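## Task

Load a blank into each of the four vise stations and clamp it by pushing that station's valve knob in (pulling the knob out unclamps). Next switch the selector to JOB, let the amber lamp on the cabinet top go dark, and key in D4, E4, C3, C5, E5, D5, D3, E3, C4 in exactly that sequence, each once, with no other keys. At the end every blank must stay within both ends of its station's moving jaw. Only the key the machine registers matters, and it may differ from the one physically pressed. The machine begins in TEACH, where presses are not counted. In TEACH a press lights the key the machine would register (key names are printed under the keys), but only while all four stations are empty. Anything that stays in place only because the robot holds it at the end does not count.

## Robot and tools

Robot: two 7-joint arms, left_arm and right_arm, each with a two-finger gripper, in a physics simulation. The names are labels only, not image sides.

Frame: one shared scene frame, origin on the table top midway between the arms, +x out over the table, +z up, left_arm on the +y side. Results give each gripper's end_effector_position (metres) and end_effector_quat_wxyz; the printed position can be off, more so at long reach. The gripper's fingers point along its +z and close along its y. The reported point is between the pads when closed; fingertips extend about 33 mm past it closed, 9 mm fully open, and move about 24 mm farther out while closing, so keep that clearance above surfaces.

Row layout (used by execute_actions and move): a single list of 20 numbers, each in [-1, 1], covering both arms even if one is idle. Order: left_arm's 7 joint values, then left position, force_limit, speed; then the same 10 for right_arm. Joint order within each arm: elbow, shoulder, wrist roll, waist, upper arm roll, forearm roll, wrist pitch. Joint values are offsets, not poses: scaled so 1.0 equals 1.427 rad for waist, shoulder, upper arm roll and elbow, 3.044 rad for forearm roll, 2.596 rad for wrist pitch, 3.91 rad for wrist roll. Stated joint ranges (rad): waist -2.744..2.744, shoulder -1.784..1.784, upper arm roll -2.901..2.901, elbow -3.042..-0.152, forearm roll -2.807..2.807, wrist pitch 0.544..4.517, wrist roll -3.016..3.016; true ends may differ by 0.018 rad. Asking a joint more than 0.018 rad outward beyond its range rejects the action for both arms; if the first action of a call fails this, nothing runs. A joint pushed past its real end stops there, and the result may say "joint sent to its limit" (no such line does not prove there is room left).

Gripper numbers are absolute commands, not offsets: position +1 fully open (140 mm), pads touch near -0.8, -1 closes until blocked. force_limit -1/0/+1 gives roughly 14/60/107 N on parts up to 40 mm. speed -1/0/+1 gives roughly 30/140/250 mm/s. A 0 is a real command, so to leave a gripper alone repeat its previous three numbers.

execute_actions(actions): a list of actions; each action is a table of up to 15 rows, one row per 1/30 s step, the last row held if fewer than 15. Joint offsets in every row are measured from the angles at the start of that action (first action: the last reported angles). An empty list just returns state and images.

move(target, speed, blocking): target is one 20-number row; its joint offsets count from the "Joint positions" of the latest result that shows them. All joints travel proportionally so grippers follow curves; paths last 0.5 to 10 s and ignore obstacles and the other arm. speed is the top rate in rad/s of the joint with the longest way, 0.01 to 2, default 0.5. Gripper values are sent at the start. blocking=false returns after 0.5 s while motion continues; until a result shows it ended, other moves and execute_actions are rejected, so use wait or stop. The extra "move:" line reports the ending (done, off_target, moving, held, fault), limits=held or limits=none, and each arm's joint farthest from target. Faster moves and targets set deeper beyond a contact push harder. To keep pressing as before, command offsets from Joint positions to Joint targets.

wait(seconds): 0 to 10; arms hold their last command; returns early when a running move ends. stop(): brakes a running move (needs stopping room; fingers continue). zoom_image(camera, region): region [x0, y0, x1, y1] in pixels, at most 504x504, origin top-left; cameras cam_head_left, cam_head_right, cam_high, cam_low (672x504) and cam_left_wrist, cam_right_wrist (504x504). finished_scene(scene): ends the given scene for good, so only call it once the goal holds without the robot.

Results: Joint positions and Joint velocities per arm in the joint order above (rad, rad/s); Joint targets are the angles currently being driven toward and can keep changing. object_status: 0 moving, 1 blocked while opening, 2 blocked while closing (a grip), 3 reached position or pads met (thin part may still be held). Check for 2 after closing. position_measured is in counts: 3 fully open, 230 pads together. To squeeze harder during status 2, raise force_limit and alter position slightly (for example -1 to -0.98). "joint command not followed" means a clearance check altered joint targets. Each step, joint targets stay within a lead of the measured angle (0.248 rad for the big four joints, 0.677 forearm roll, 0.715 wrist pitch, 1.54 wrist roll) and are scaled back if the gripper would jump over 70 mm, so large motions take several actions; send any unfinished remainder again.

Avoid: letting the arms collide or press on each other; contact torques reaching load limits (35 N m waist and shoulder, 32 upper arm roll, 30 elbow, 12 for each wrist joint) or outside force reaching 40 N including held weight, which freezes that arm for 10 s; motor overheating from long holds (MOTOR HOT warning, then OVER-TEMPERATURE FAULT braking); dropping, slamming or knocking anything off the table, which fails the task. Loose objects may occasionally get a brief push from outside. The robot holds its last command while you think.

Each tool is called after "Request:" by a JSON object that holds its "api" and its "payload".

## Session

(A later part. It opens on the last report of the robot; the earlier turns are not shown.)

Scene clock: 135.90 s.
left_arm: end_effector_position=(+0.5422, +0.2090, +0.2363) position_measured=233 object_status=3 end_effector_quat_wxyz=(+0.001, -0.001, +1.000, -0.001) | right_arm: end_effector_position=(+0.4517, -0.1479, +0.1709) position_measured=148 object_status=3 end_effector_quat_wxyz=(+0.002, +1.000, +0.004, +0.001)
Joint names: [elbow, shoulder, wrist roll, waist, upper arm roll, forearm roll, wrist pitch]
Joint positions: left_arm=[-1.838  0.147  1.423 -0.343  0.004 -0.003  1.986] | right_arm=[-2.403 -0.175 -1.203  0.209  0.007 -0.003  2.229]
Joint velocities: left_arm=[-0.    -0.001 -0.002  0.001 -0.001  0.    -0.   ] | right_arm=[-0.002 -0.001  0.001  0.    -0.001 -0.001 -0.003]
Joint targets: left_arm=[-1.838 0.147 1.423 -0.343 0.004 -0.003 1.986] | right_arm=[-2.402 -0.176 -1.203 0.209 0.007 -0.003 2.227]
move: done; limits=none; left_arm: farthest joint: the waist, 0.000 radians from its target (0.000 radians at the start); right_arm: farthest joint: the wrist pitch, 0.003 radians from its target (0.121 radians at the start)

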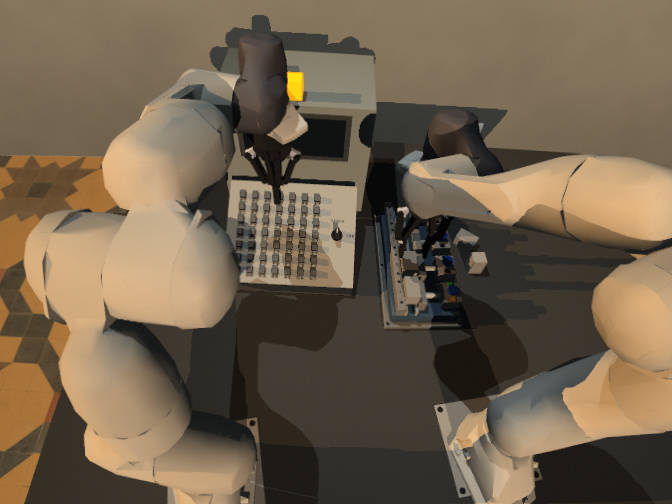

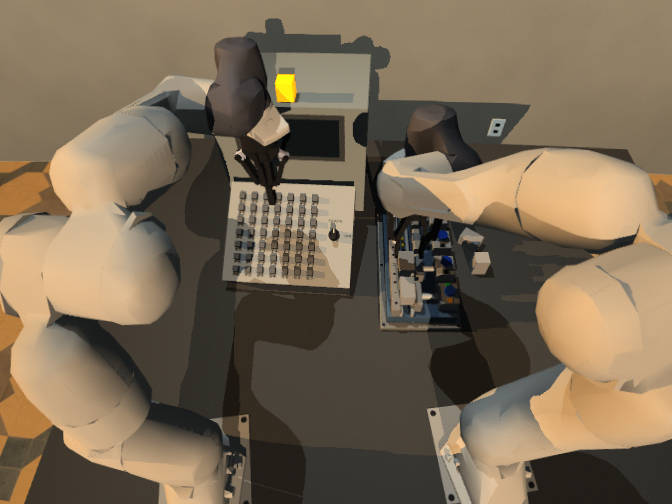

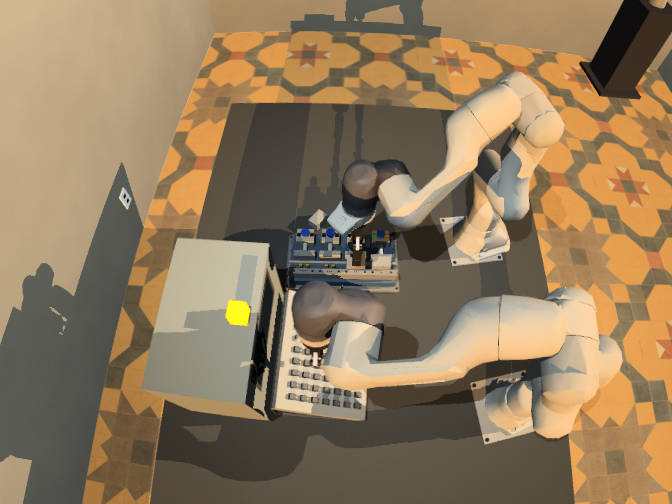

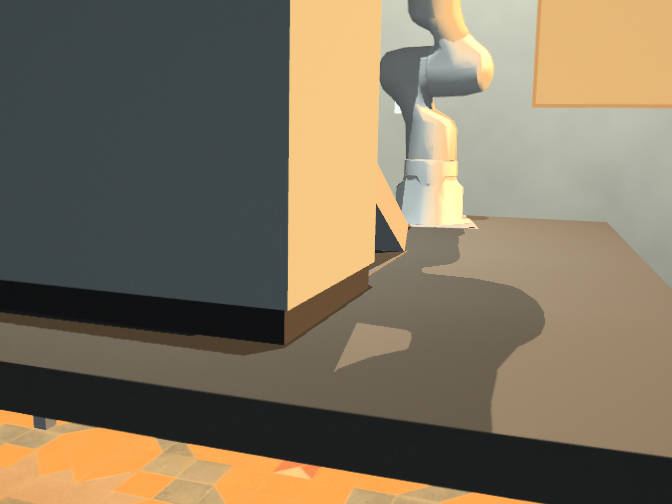

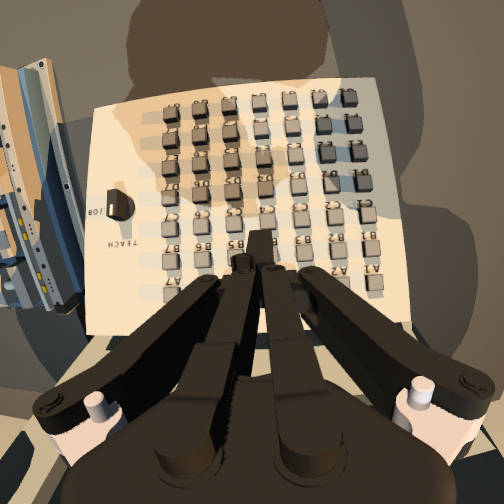

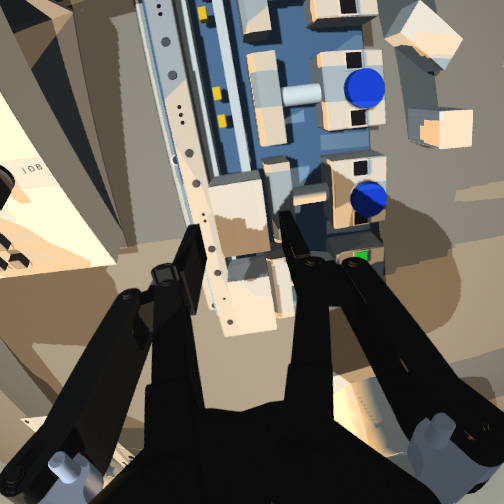

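Request:
{"api": "move", "payload": {"target": [0,0,0,0,0,0,0,-1,0,1, -0.0456,-0.0434,-0.0609,-0.1675,0,0,0.001,-1,0,1], "speed": 0.3}}

Request:
{"api": "move", "payload": {"target": [0,0,0,0,0,0,0,-1,0,1, -0.0285,0.0372,0,0,0,0,0.0362,-1,0,1], "speed": 0.08}}

Scene clock: 138.07 s.
left_arm: end_effector_position=(+0.5422, +0.2090, +0.2363) position_measured=233 object_status=3 end_effector_quat_wxyz=(+0.001, -0.001, +1.000, -0.001) | right_arm: end_effector_position=(+0.4589, -0.2588, +0.1703) position_measured=233 object_status=3 end_effector_quat_wxyz=(+0.002, +1.000, +0.001, -0.001)
Joint names: [elbow, shoulder, wrist roll, waist, upper arm roll, forearm roll, wrist pitch]
Joint positions: left_arm=[-1.838  0.147  1.423 -0.343  0.004 -0.003  1.986] | right_arm=[-2.466 -0.235 -1.436 -0.029  0.006 -0.003  2.23 ]
Joint velocities: left_arm=[-0.     0.     0.001 -0.    -0.    -0.001  0.   ] | right_arm=[-0.001 -0.001 -0.006 -0.     0.001  0.001  0.   ]
Joint targets: left_arm=[-1.838 0.147 1.423 -0.343 0.004 -0.003 1.986] | right_arm=[-2.468 -0.237 -1.441 -0.030 0.007 -0.003 2.232]
move: done; limits=none; left_arm: farthest joint: the waist, 0.000 radians from its target (0.000 radians at the start); right_arm: farthest joint: the wrist roll, 0.006 radians from its target (0.238 radians at the start)

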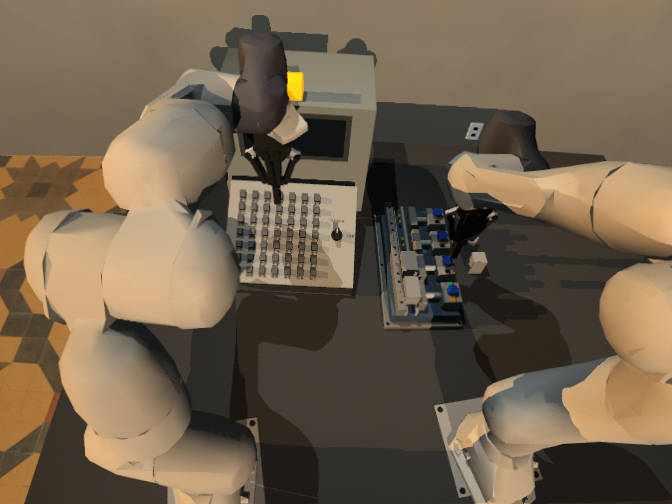

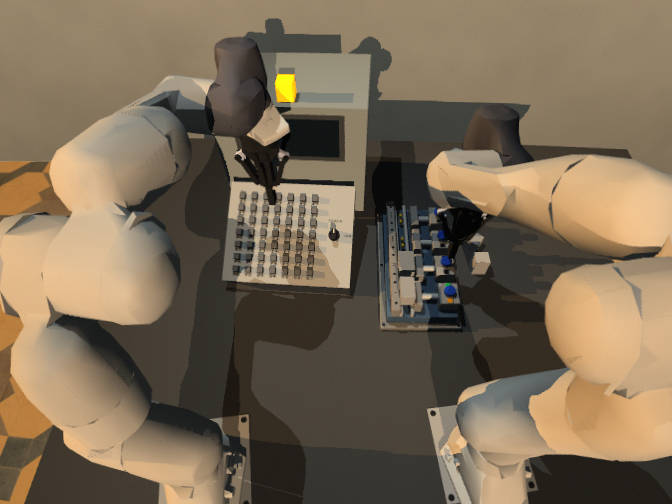

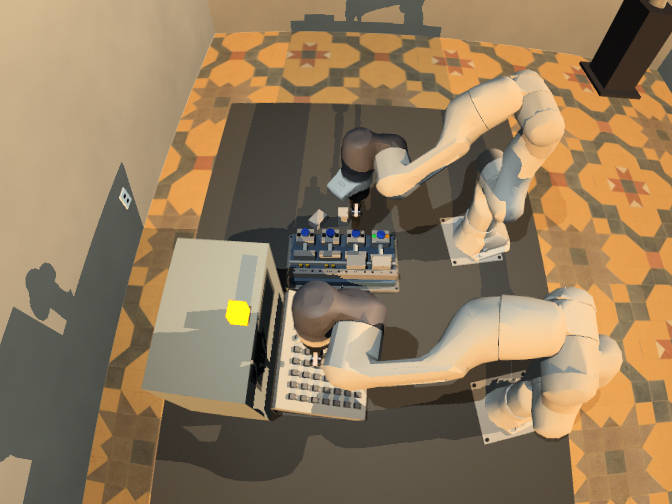

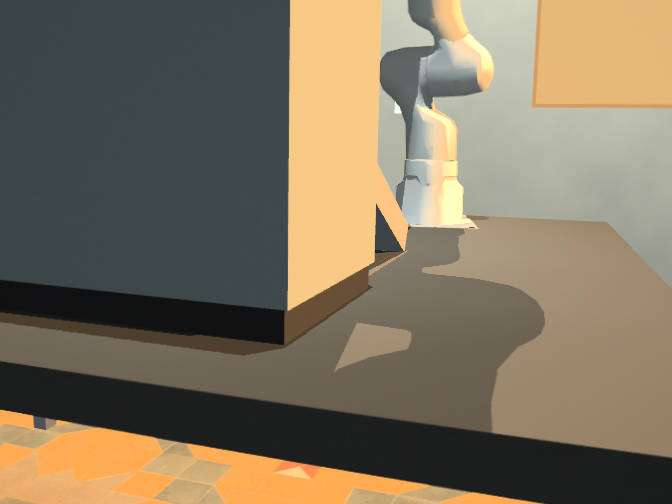

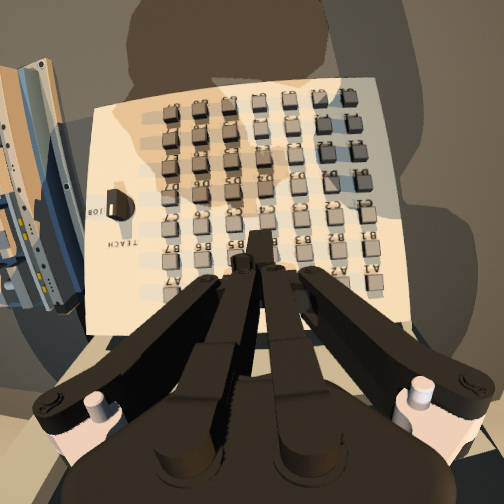

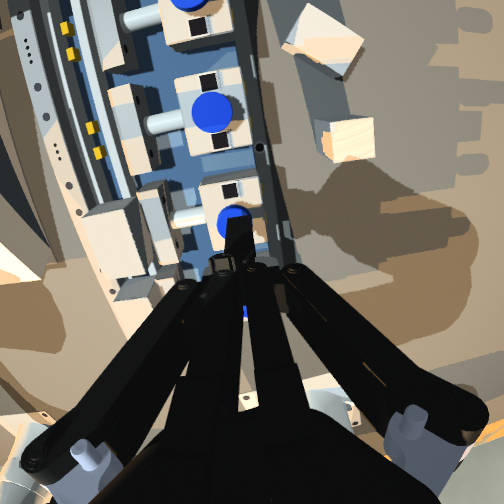

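Scene clock: 139.63 s.
left_arm: end_effector_position=(+0.5422, +0.2090, +0.2363) position_measured=233 object_status=3 end_effector_quat_wxyz=(+0.001, -0.001, +1.000, -0.001) | right_arm: end_effector_position=(+0.4579, -0.2588, +0.1404) position_measured=233 object_status=3 end_effector_quat_wxyz=(+0.002, +1.000, +0.001, -0.001)
Joint names: [elbow, shoulder, wrist roll, waist, upper arm roll, forearm roll, wrist pitch]
Joint positions: left_arm=[-1.838  0.147  1.423 -0.343  0.004 -0.003  1.986] | right_arm=[-2.504 -0.188 -1.436 -0.029  0.006 -0.003  2.313]
Joint velocities: left_arm=[-0.    -0.001  0.001 -0.    -0.001 -0.001  0.   ] | right_arm=[-0.001 -0.     0.001 -0.001  0.001 -0.     0.003]
Joint targets: left_arm=[-1.838 0.147 1.423 -0.343 0.004 -0.003 1.986] | right_arm=[-2.507 -0.182 -1.436 -0.029 0.006 -0.003 2.324]
move: off_target (right_arm); limits=none; left_arm: farthest joint: the waist, 0.000 radians from its target (0.000 radians at the start); right_arm: farthest joint: the wrist pitch, 0.011 radians from its target (0.094 radians at the start)

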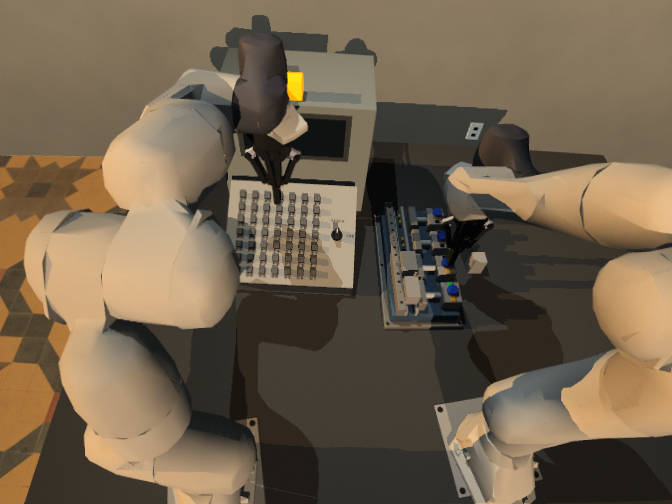

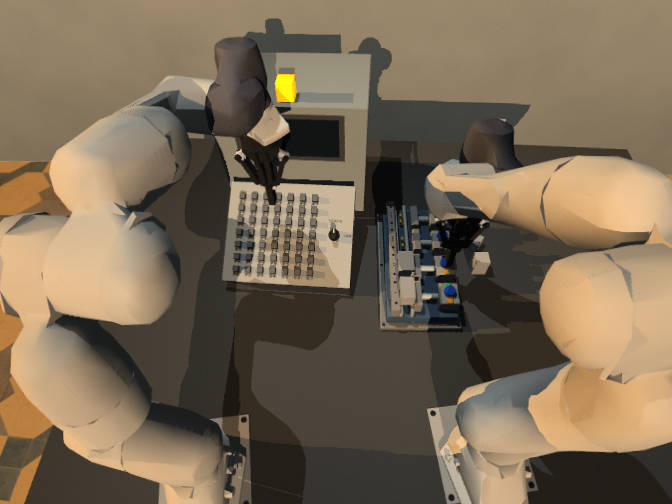

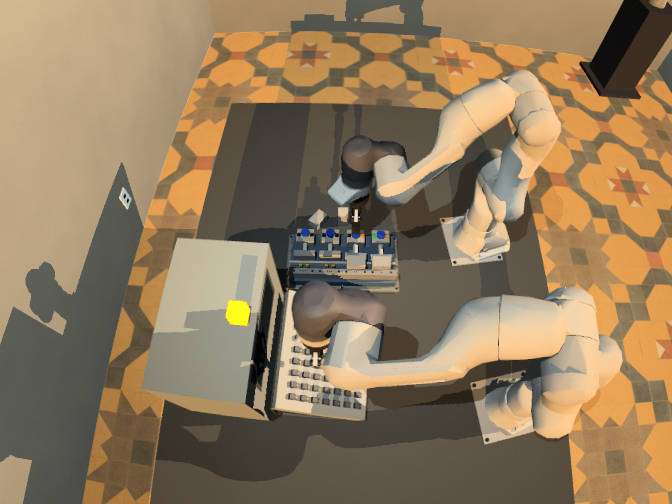

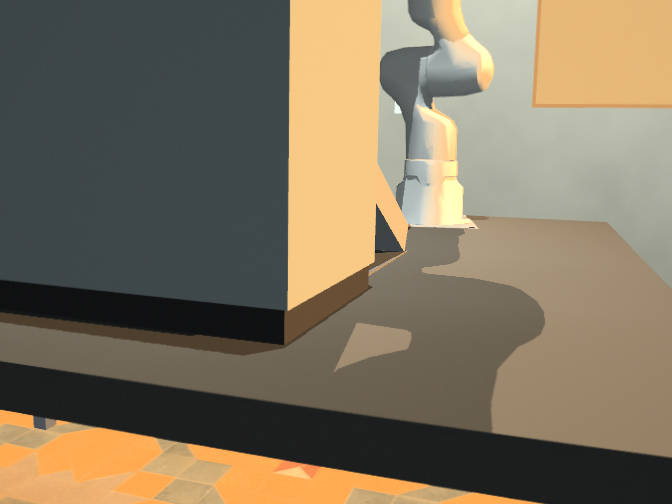

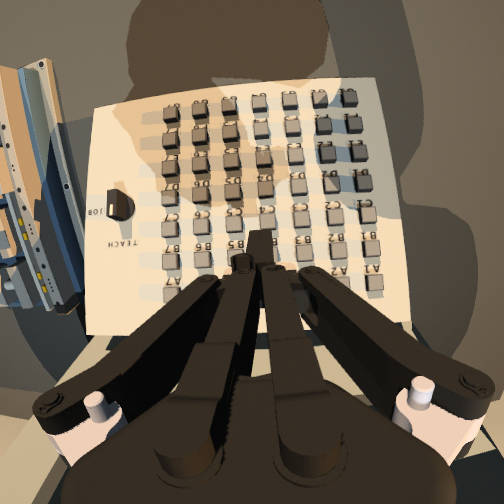

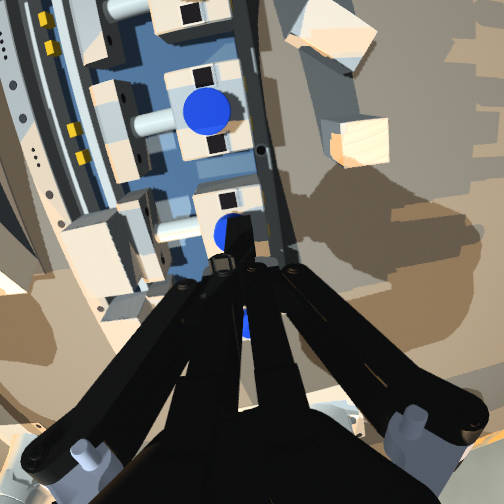

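Request:
{"api": "move", "payload": {"target": [0,0,0,0,0,0,0,-1,0,1, 0.02,-0.026,0.08,0,0,0,-0.024,-1,0,1], "speed": 0.5}}

Scene clock: 142.37 s.
left_arm: end_effector_position=(+0.5422, +0.2090, +0.2363) position_measured=233 object_status=3 end_effector_quat_wxyz=(+0.001, -0.001, +1.000, -0.001) | right_arm: end_effector_position=(+0.4587, -0.2588, +0.1624) position_measured=233 object_status=3 end_effector_quat_wxyz=(+0.002, +0.988, -0.152, -0.000)
Joint names: [elbow, shoulder, wrist roll, waist, upper arm roll, forearm roll, wrist pitch]
Joint positions: left_arm=[-1.838  0.147  1.423 -0.343  0.004 -0.003  1.986] | right_arm=[-2.477 -0.223 -1.129 -0.029  0.006 -0.003  2.252]
Joint velocities: left_arm=[-0.     0.001 -0.     0.001  0.     0.     0.   ] | right_arm=[ 0.     0.     0.006 -0.     0.001 -0.001  0.   ]
Joint targets: left_arm=[-1.838 0.147 1.423 -0.343 0.004 -0.003 1.986] | right_arm=[-2.476 -0.225 -1.123 -0.029 0.006 -0.003 2.250]
move: done; limits=none; left_arm: farthest joint: the waist, 0.000 radians from its target (0.000 radians at the start); right_arm: farthest joint: the wrist roll, 0.005 radians from its target (0.312 radians at the start)

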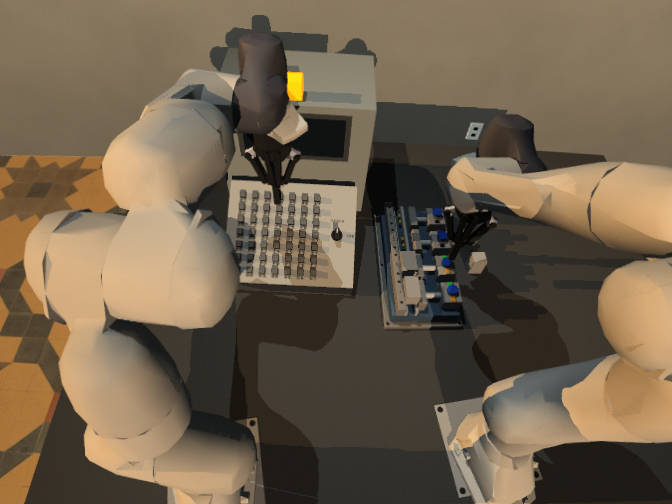

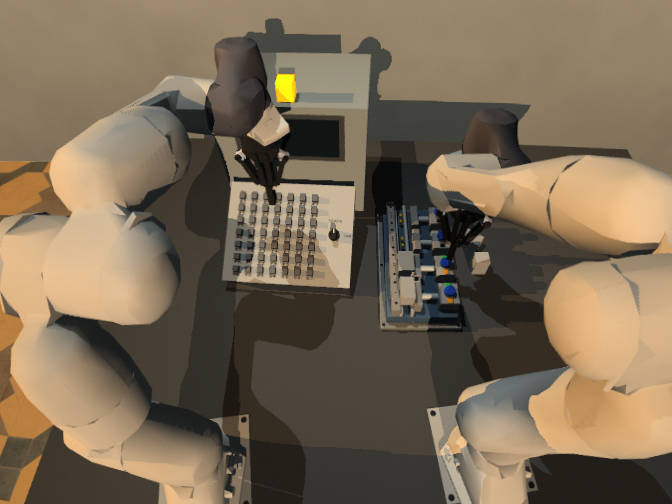

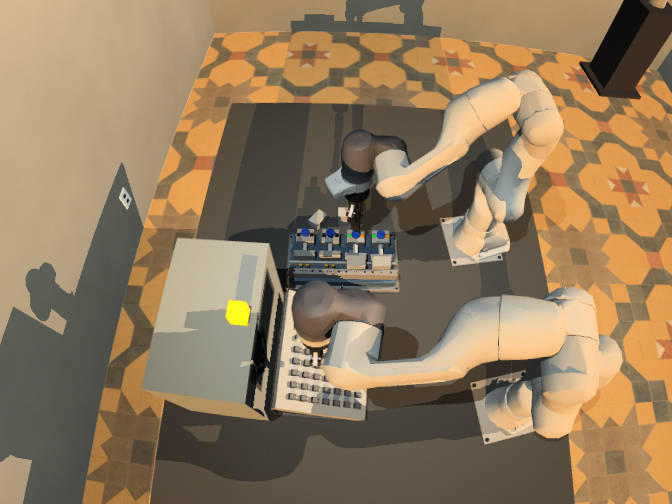

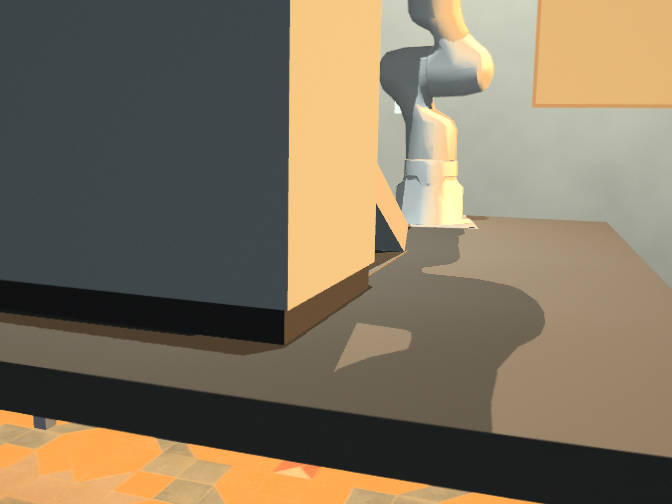

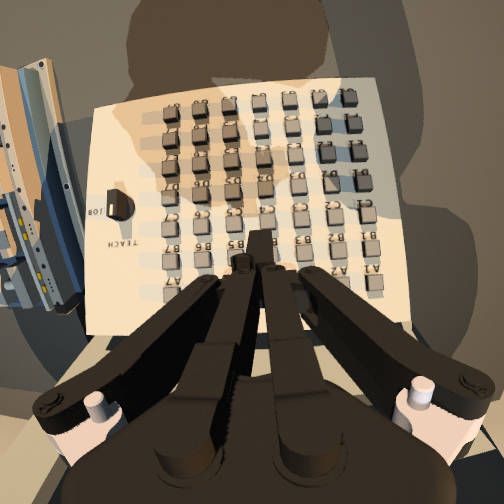

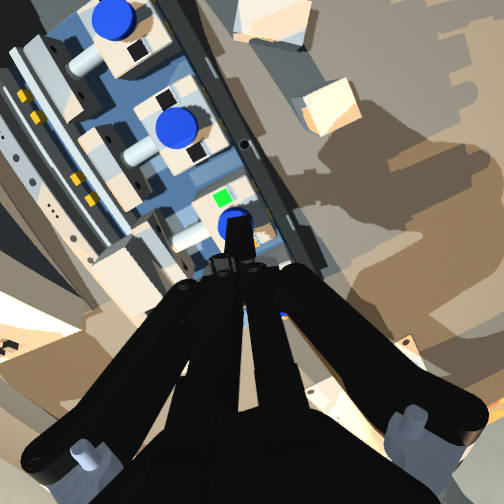

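Request:
{"api": "move", "payload": {"target": [0,0,0,0,0,0,0,-1,0,1, 0.0603,0.0974,0.2657,-0.1633,0,0,0.0215,0.1,0,0.5], "speed": 0.9}}

Scene clock: 145.27 s.
left_arm: end_effector_position=(+0.5422, +0.2090, +0.2363) position_measured=233 object_status=3 end_effector_quat_wxyz=(+0.001, -0.001, +1.000, -0.001) | right_arm: end_effector_position=(+0.4955, -0.3653, +0.1400) position_measured=117 object_status=3 end_effector_quat_wxyz=(-0.001, -0.708, +0.706, -0.001)
Joint names: [elbow, shoulder, wrist roll, waist, upper arm roll, forearm roll, wrist pitch]
Joint positions: left_arm=[-1.838  0.147  1.423 -0.343  0.004 -0.003  1.986] | right_arm=[-2.393 -0.087 -0.095 -0.261  0.007 -0.003  2.306]
Joint velocities: left_arm=[ 0.    -0.001 -0.001  0.     0.    -0.    -0.   ] | right_arm=[ 0.    -0.001  0.005  0.     0.     0.002 -0.   ]
Joint targets: left_arm=[-1.838 0.147 1.423 -0.343 0.004 -0.003 1.986] | right_arm=[-2.391 -0.085 -0.090 -0.262 0.006 -0.003 2.308]
move: done; limits=none; left_arm: farthest joint: the waist, 0.000 radians from its target (0.000 radians at the start); right_arm: farthest joint: the wrist roll, 0.005 radians from its target (1.038 radians at the start)

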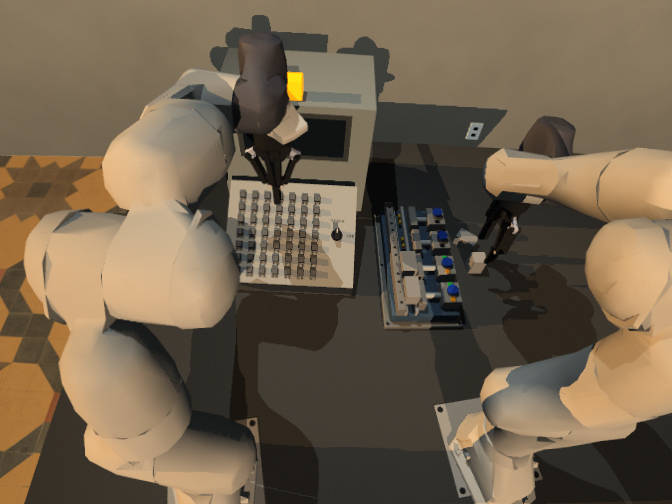

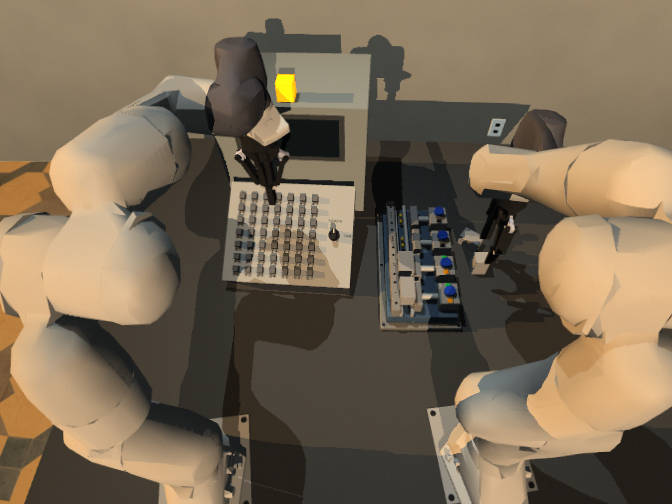

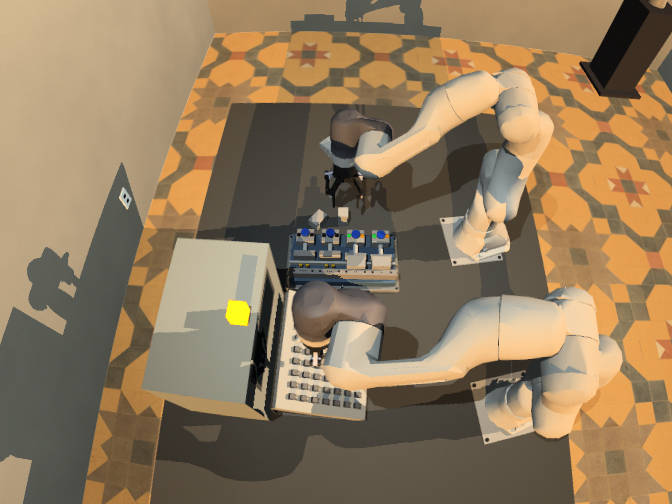

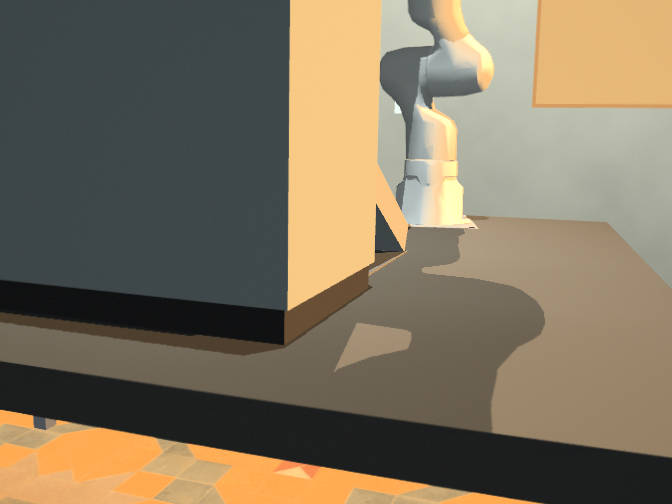

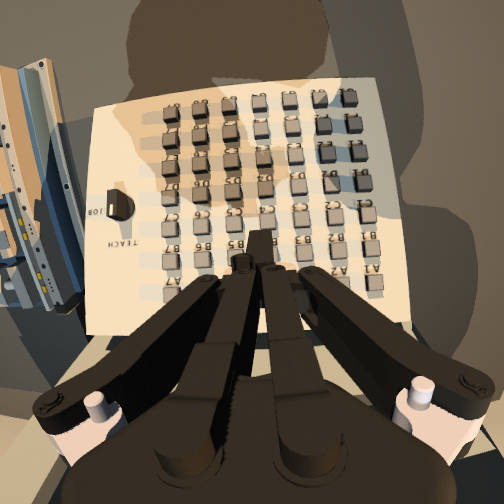

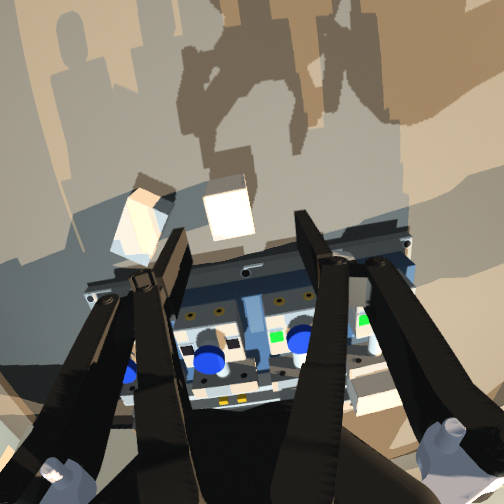

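Request:
{"api": "zoom_image", "payload": {"camera": "cam_right_wrist", "region": [150,150,330,300]}}

Region (150, 150, 330, 300) of cam_right_wrist's 504x504 image, scaled by 2.800, with more detail than that image has.

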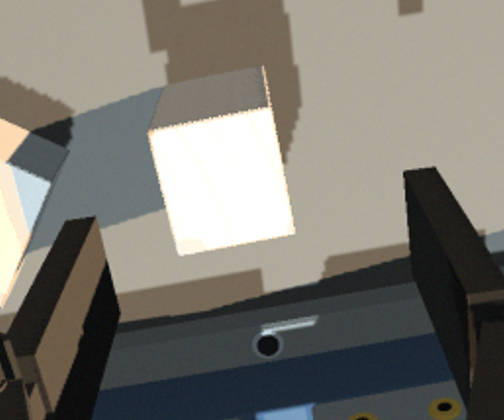

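Request:
{"api": "move", "payload": {"target": [0,0,0,0,0,0,0,-1,0,1, -0.0235,0.1008,-0.0092,0.0057,0,0,0.0679,0.1,0,0.5], "speed": 0.25}}

Request:
{"api": "execute_actions", "payload": {"actions": [[[0,0,0,0,0,0,0,-1,0,1, 0,0,0,0,0,0,0,-1,0,0.2]]]}}

Scene clock: 148.03 s.
left_arm: end_effector_position=(+0.5422, +0.2090, +0.2363) position_measured=233 object_status=3 end_effector_quat_wxyz=(+0.001, -0.001, +1.000, -0.001) | right_arm: end_effector_position=(+0.5011, -0.3622, +0.0726) position_measured=117 object_status=3 end_effector_quat_wxyz=(-0.001, -0.721, +0.693, +0.000)
Joint names: [elbow, shoulder, wrist roll, waist, upper arm roll, forearm roll, wrist pitch]
Joint positions: left_arm=[-1.838  0.147  1.423 -0.343  0.004 -0.003  1.986] | right_arm=[-2.426  0.056 -0.126 -0.254  0.007 -0.003  2.48 ]
Joint velocities: left_arm=[-0.001  0.    -0.001  0.     0.    -0.001  0.   ] | right_arm=[-0.     0.001 -0.005 -0.001 -0.    -0.     0.004]
Joint targets: left_arm=[-1.838 0.147 1.423 -0.343 0.004 -0.003 1.986] | right_arm=[-2.426 0.057 -0.131 -0.252 0.007 -0.003 2.482]
move: done; limits=none; left_arm: farthest joint: the waist, 0.000 radians from its target (0.000 radians at the start); right_arm: farthest joint: the wrist roll, 0.005 radians from its target (0.037 radians at the start)

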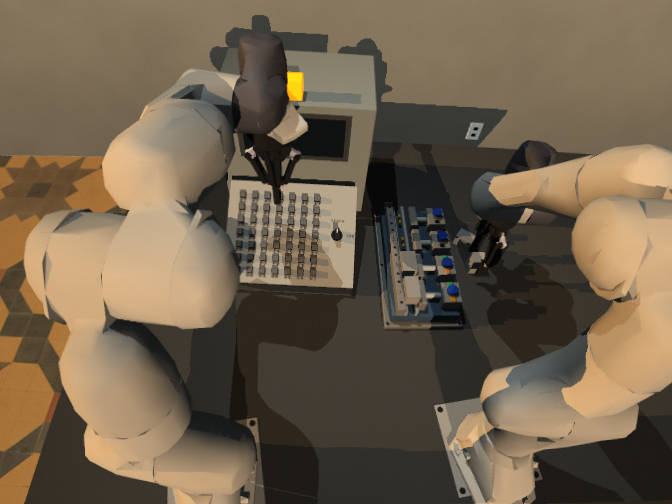

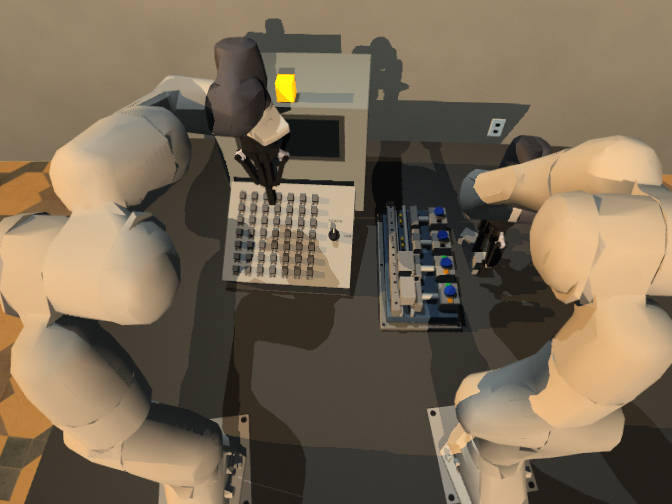

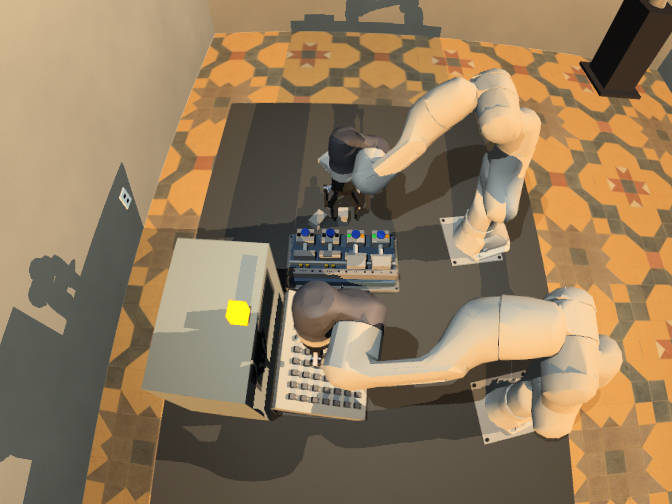

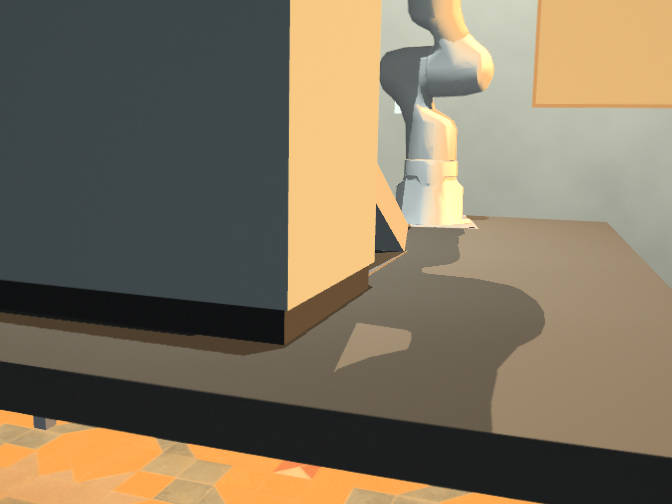

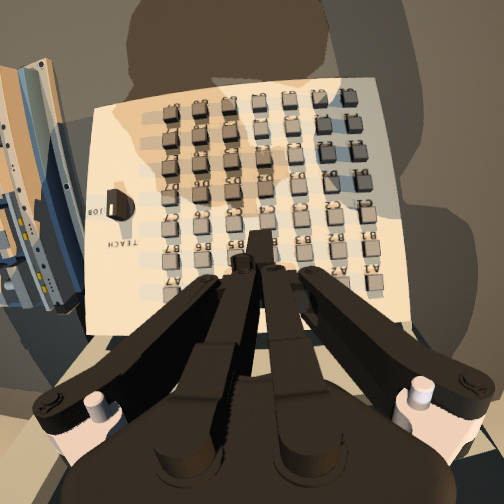

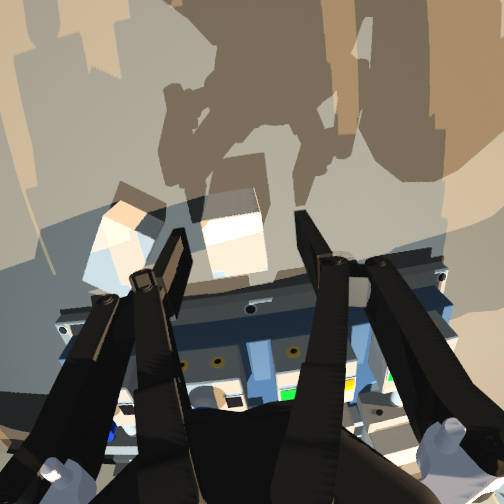

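Scene clock: 148.53 s.
left_arm: end_effector_position=(+0.5422, +0.2090, +0.2363) position_measured=233 object_status=3 end_effector_quat_wxyz=(+0.001, -0.001, +1.000, -0.001) | right_arm: end_effector_position=(+0.5016, -0.3622, +0.0731) position_measured=180 object_status=2 end_effector_quat_wxyz=(-0.001, -0.721, +0.693, -0.000)
Joint names: [elbow, shoulder, wrist roll, waist, upper arm roll, forearm roll, wrist pitch]
Joint positions: left_arm=[-1.838  0.147  1.423 -0.343  0.004 -0.003  1.986] | right_arm=[-2.425  0.055 -0.126 -0.254  0.007 -0.003  2.48 ]
Joint velocities: left_arm=[-0.001 -0.    -0.001 -0.001  0.002 -0.     0.001] | right_arm=[-0.    -0.    -0.     0.001  0.001  0.     0.   ]
Joint targets: left_arm=[-1.838 0.147 1.423 -0.343 0.004 -0.003 1.986] | right_arm=[-2.426 0.056 -0.126 -0.254 0.007 -0.003 2.480]

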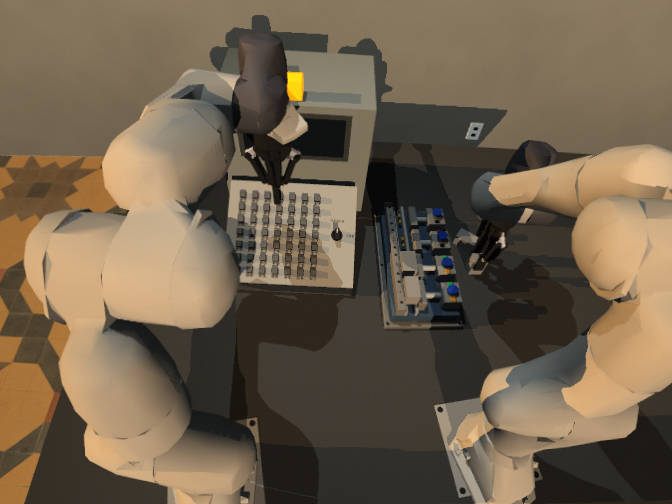

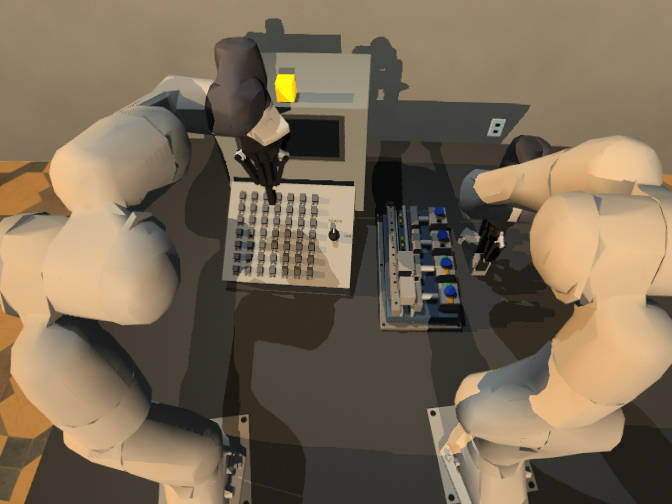

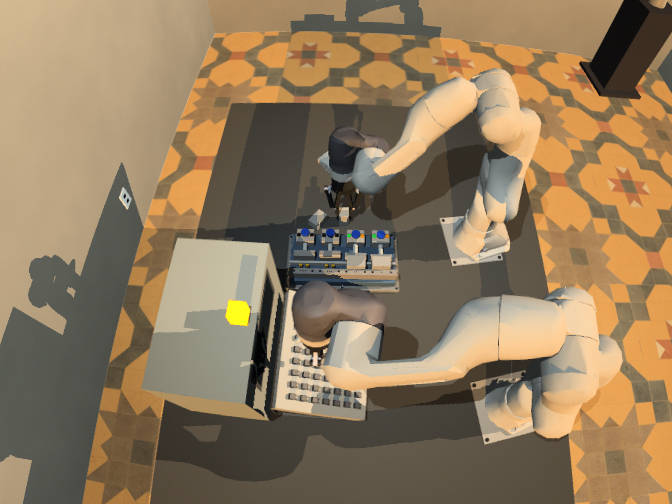

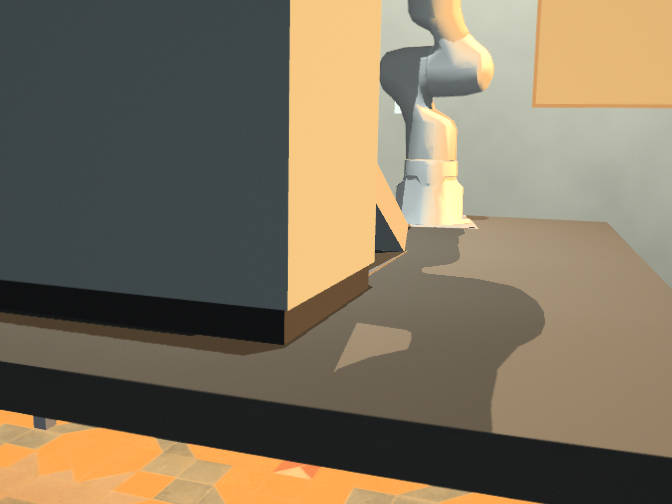

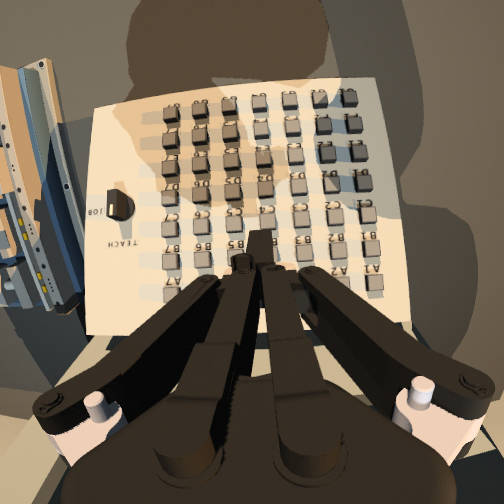

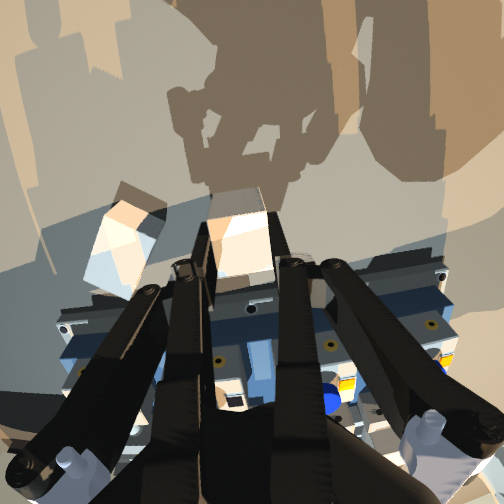

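Request:
{"api": "move", "payload": {"target": [0,0,0,0,0,0,0,-1,0,1, 0.0919,-0.1519,-0.128,0,0,0,-0.1340,-1,0,0.2], "speed": 0.5}}

Scene clock: 151.33 s.
left_arm: end_effector_position=(+0.5422, +0.2090, +0.2363) position_measured=233 object_status=3 end_effector_quat_wxyz=(+0.001, -0.001, +1.000, -0.001) | right_arm: end_effector_position=(+0.4991, -0.3625, +0.2026) position_measured=180 object_status=2 end_effector_quat_wxyz=(+0.003, +0.868, -0.496, -0.001)
Joint names: [elbow, shoulder, wrist roll, waist, upper arm roll, forearm roll, wrist pitch]
Joint positions: left_arm=[-1.838  0.147  1.423 -0.343  0.004 -0.003  1.986] | right_arm=[-2.297 -0.159 -0.621 -0.254  0.007 -0.003  2.133]
Joint velocities: left_arm=[-0.001  0.    -0.001  0.001  0.001 -0.    -0.001] | right_arm=[ 0.    -0.001 -0.008  0.001  0.001 -0.001 -0.001]
Joint targets: left_arm=[-1.838 0.147 1.423 -0.343 0.004 -0.003 1.986] | right_arm=[-2.294 -0.162 -0.626 -0.254 0.007 -0.003 2.132]
move: done; limits=none; left_arm: farthest joint: the waist, 0.000 radians from its target (0.000 radians at the start); right_arm: farthest joint: the wrist roll, 0.006 radians from its target (0.501 radians at the start)

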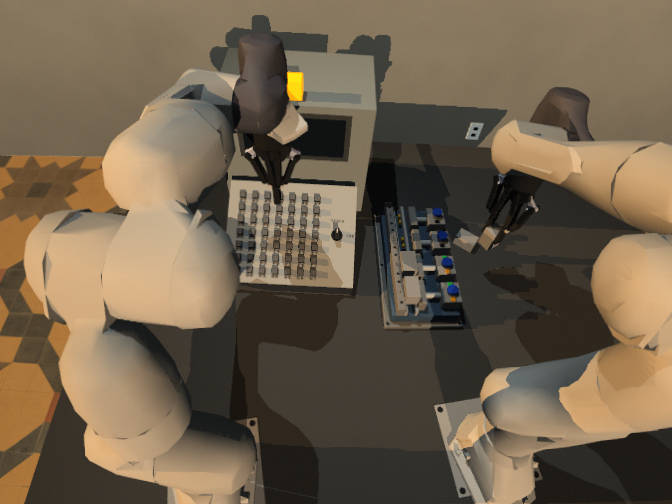

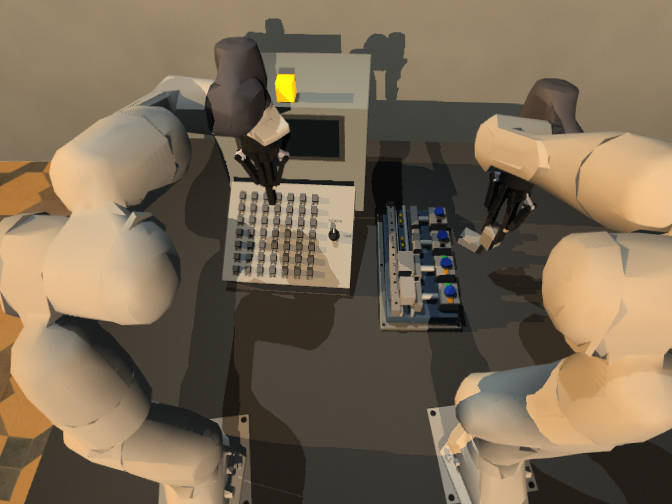

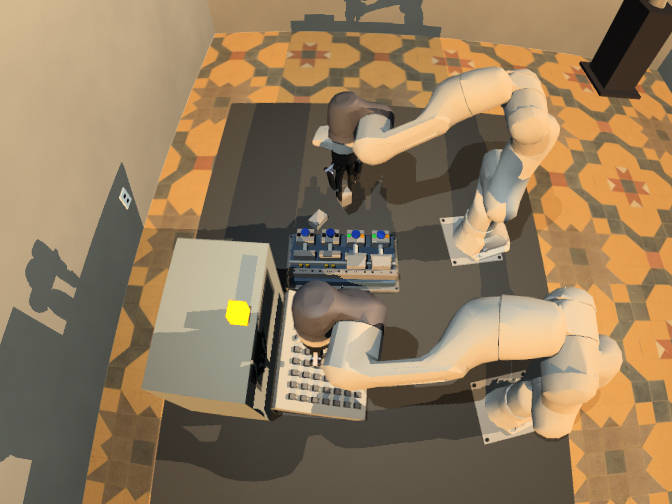

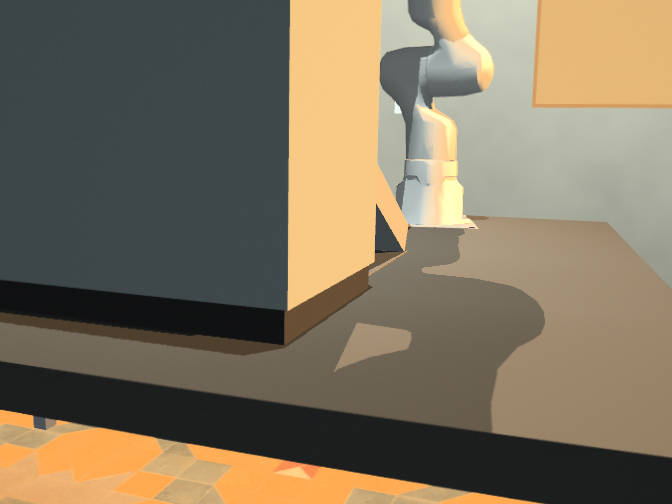

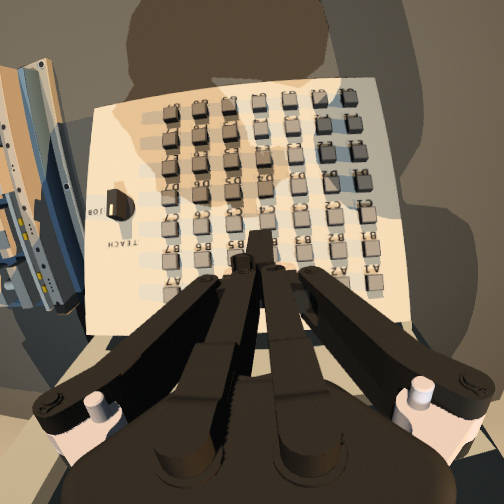

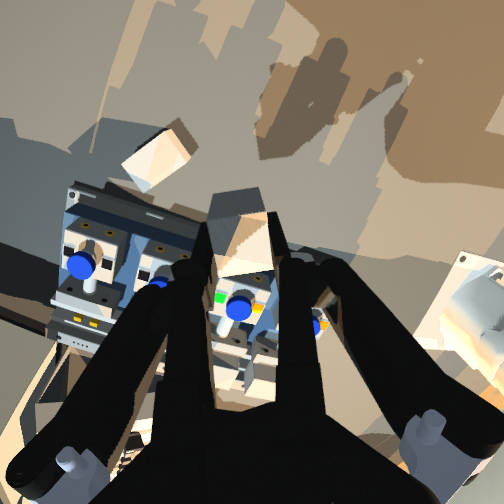

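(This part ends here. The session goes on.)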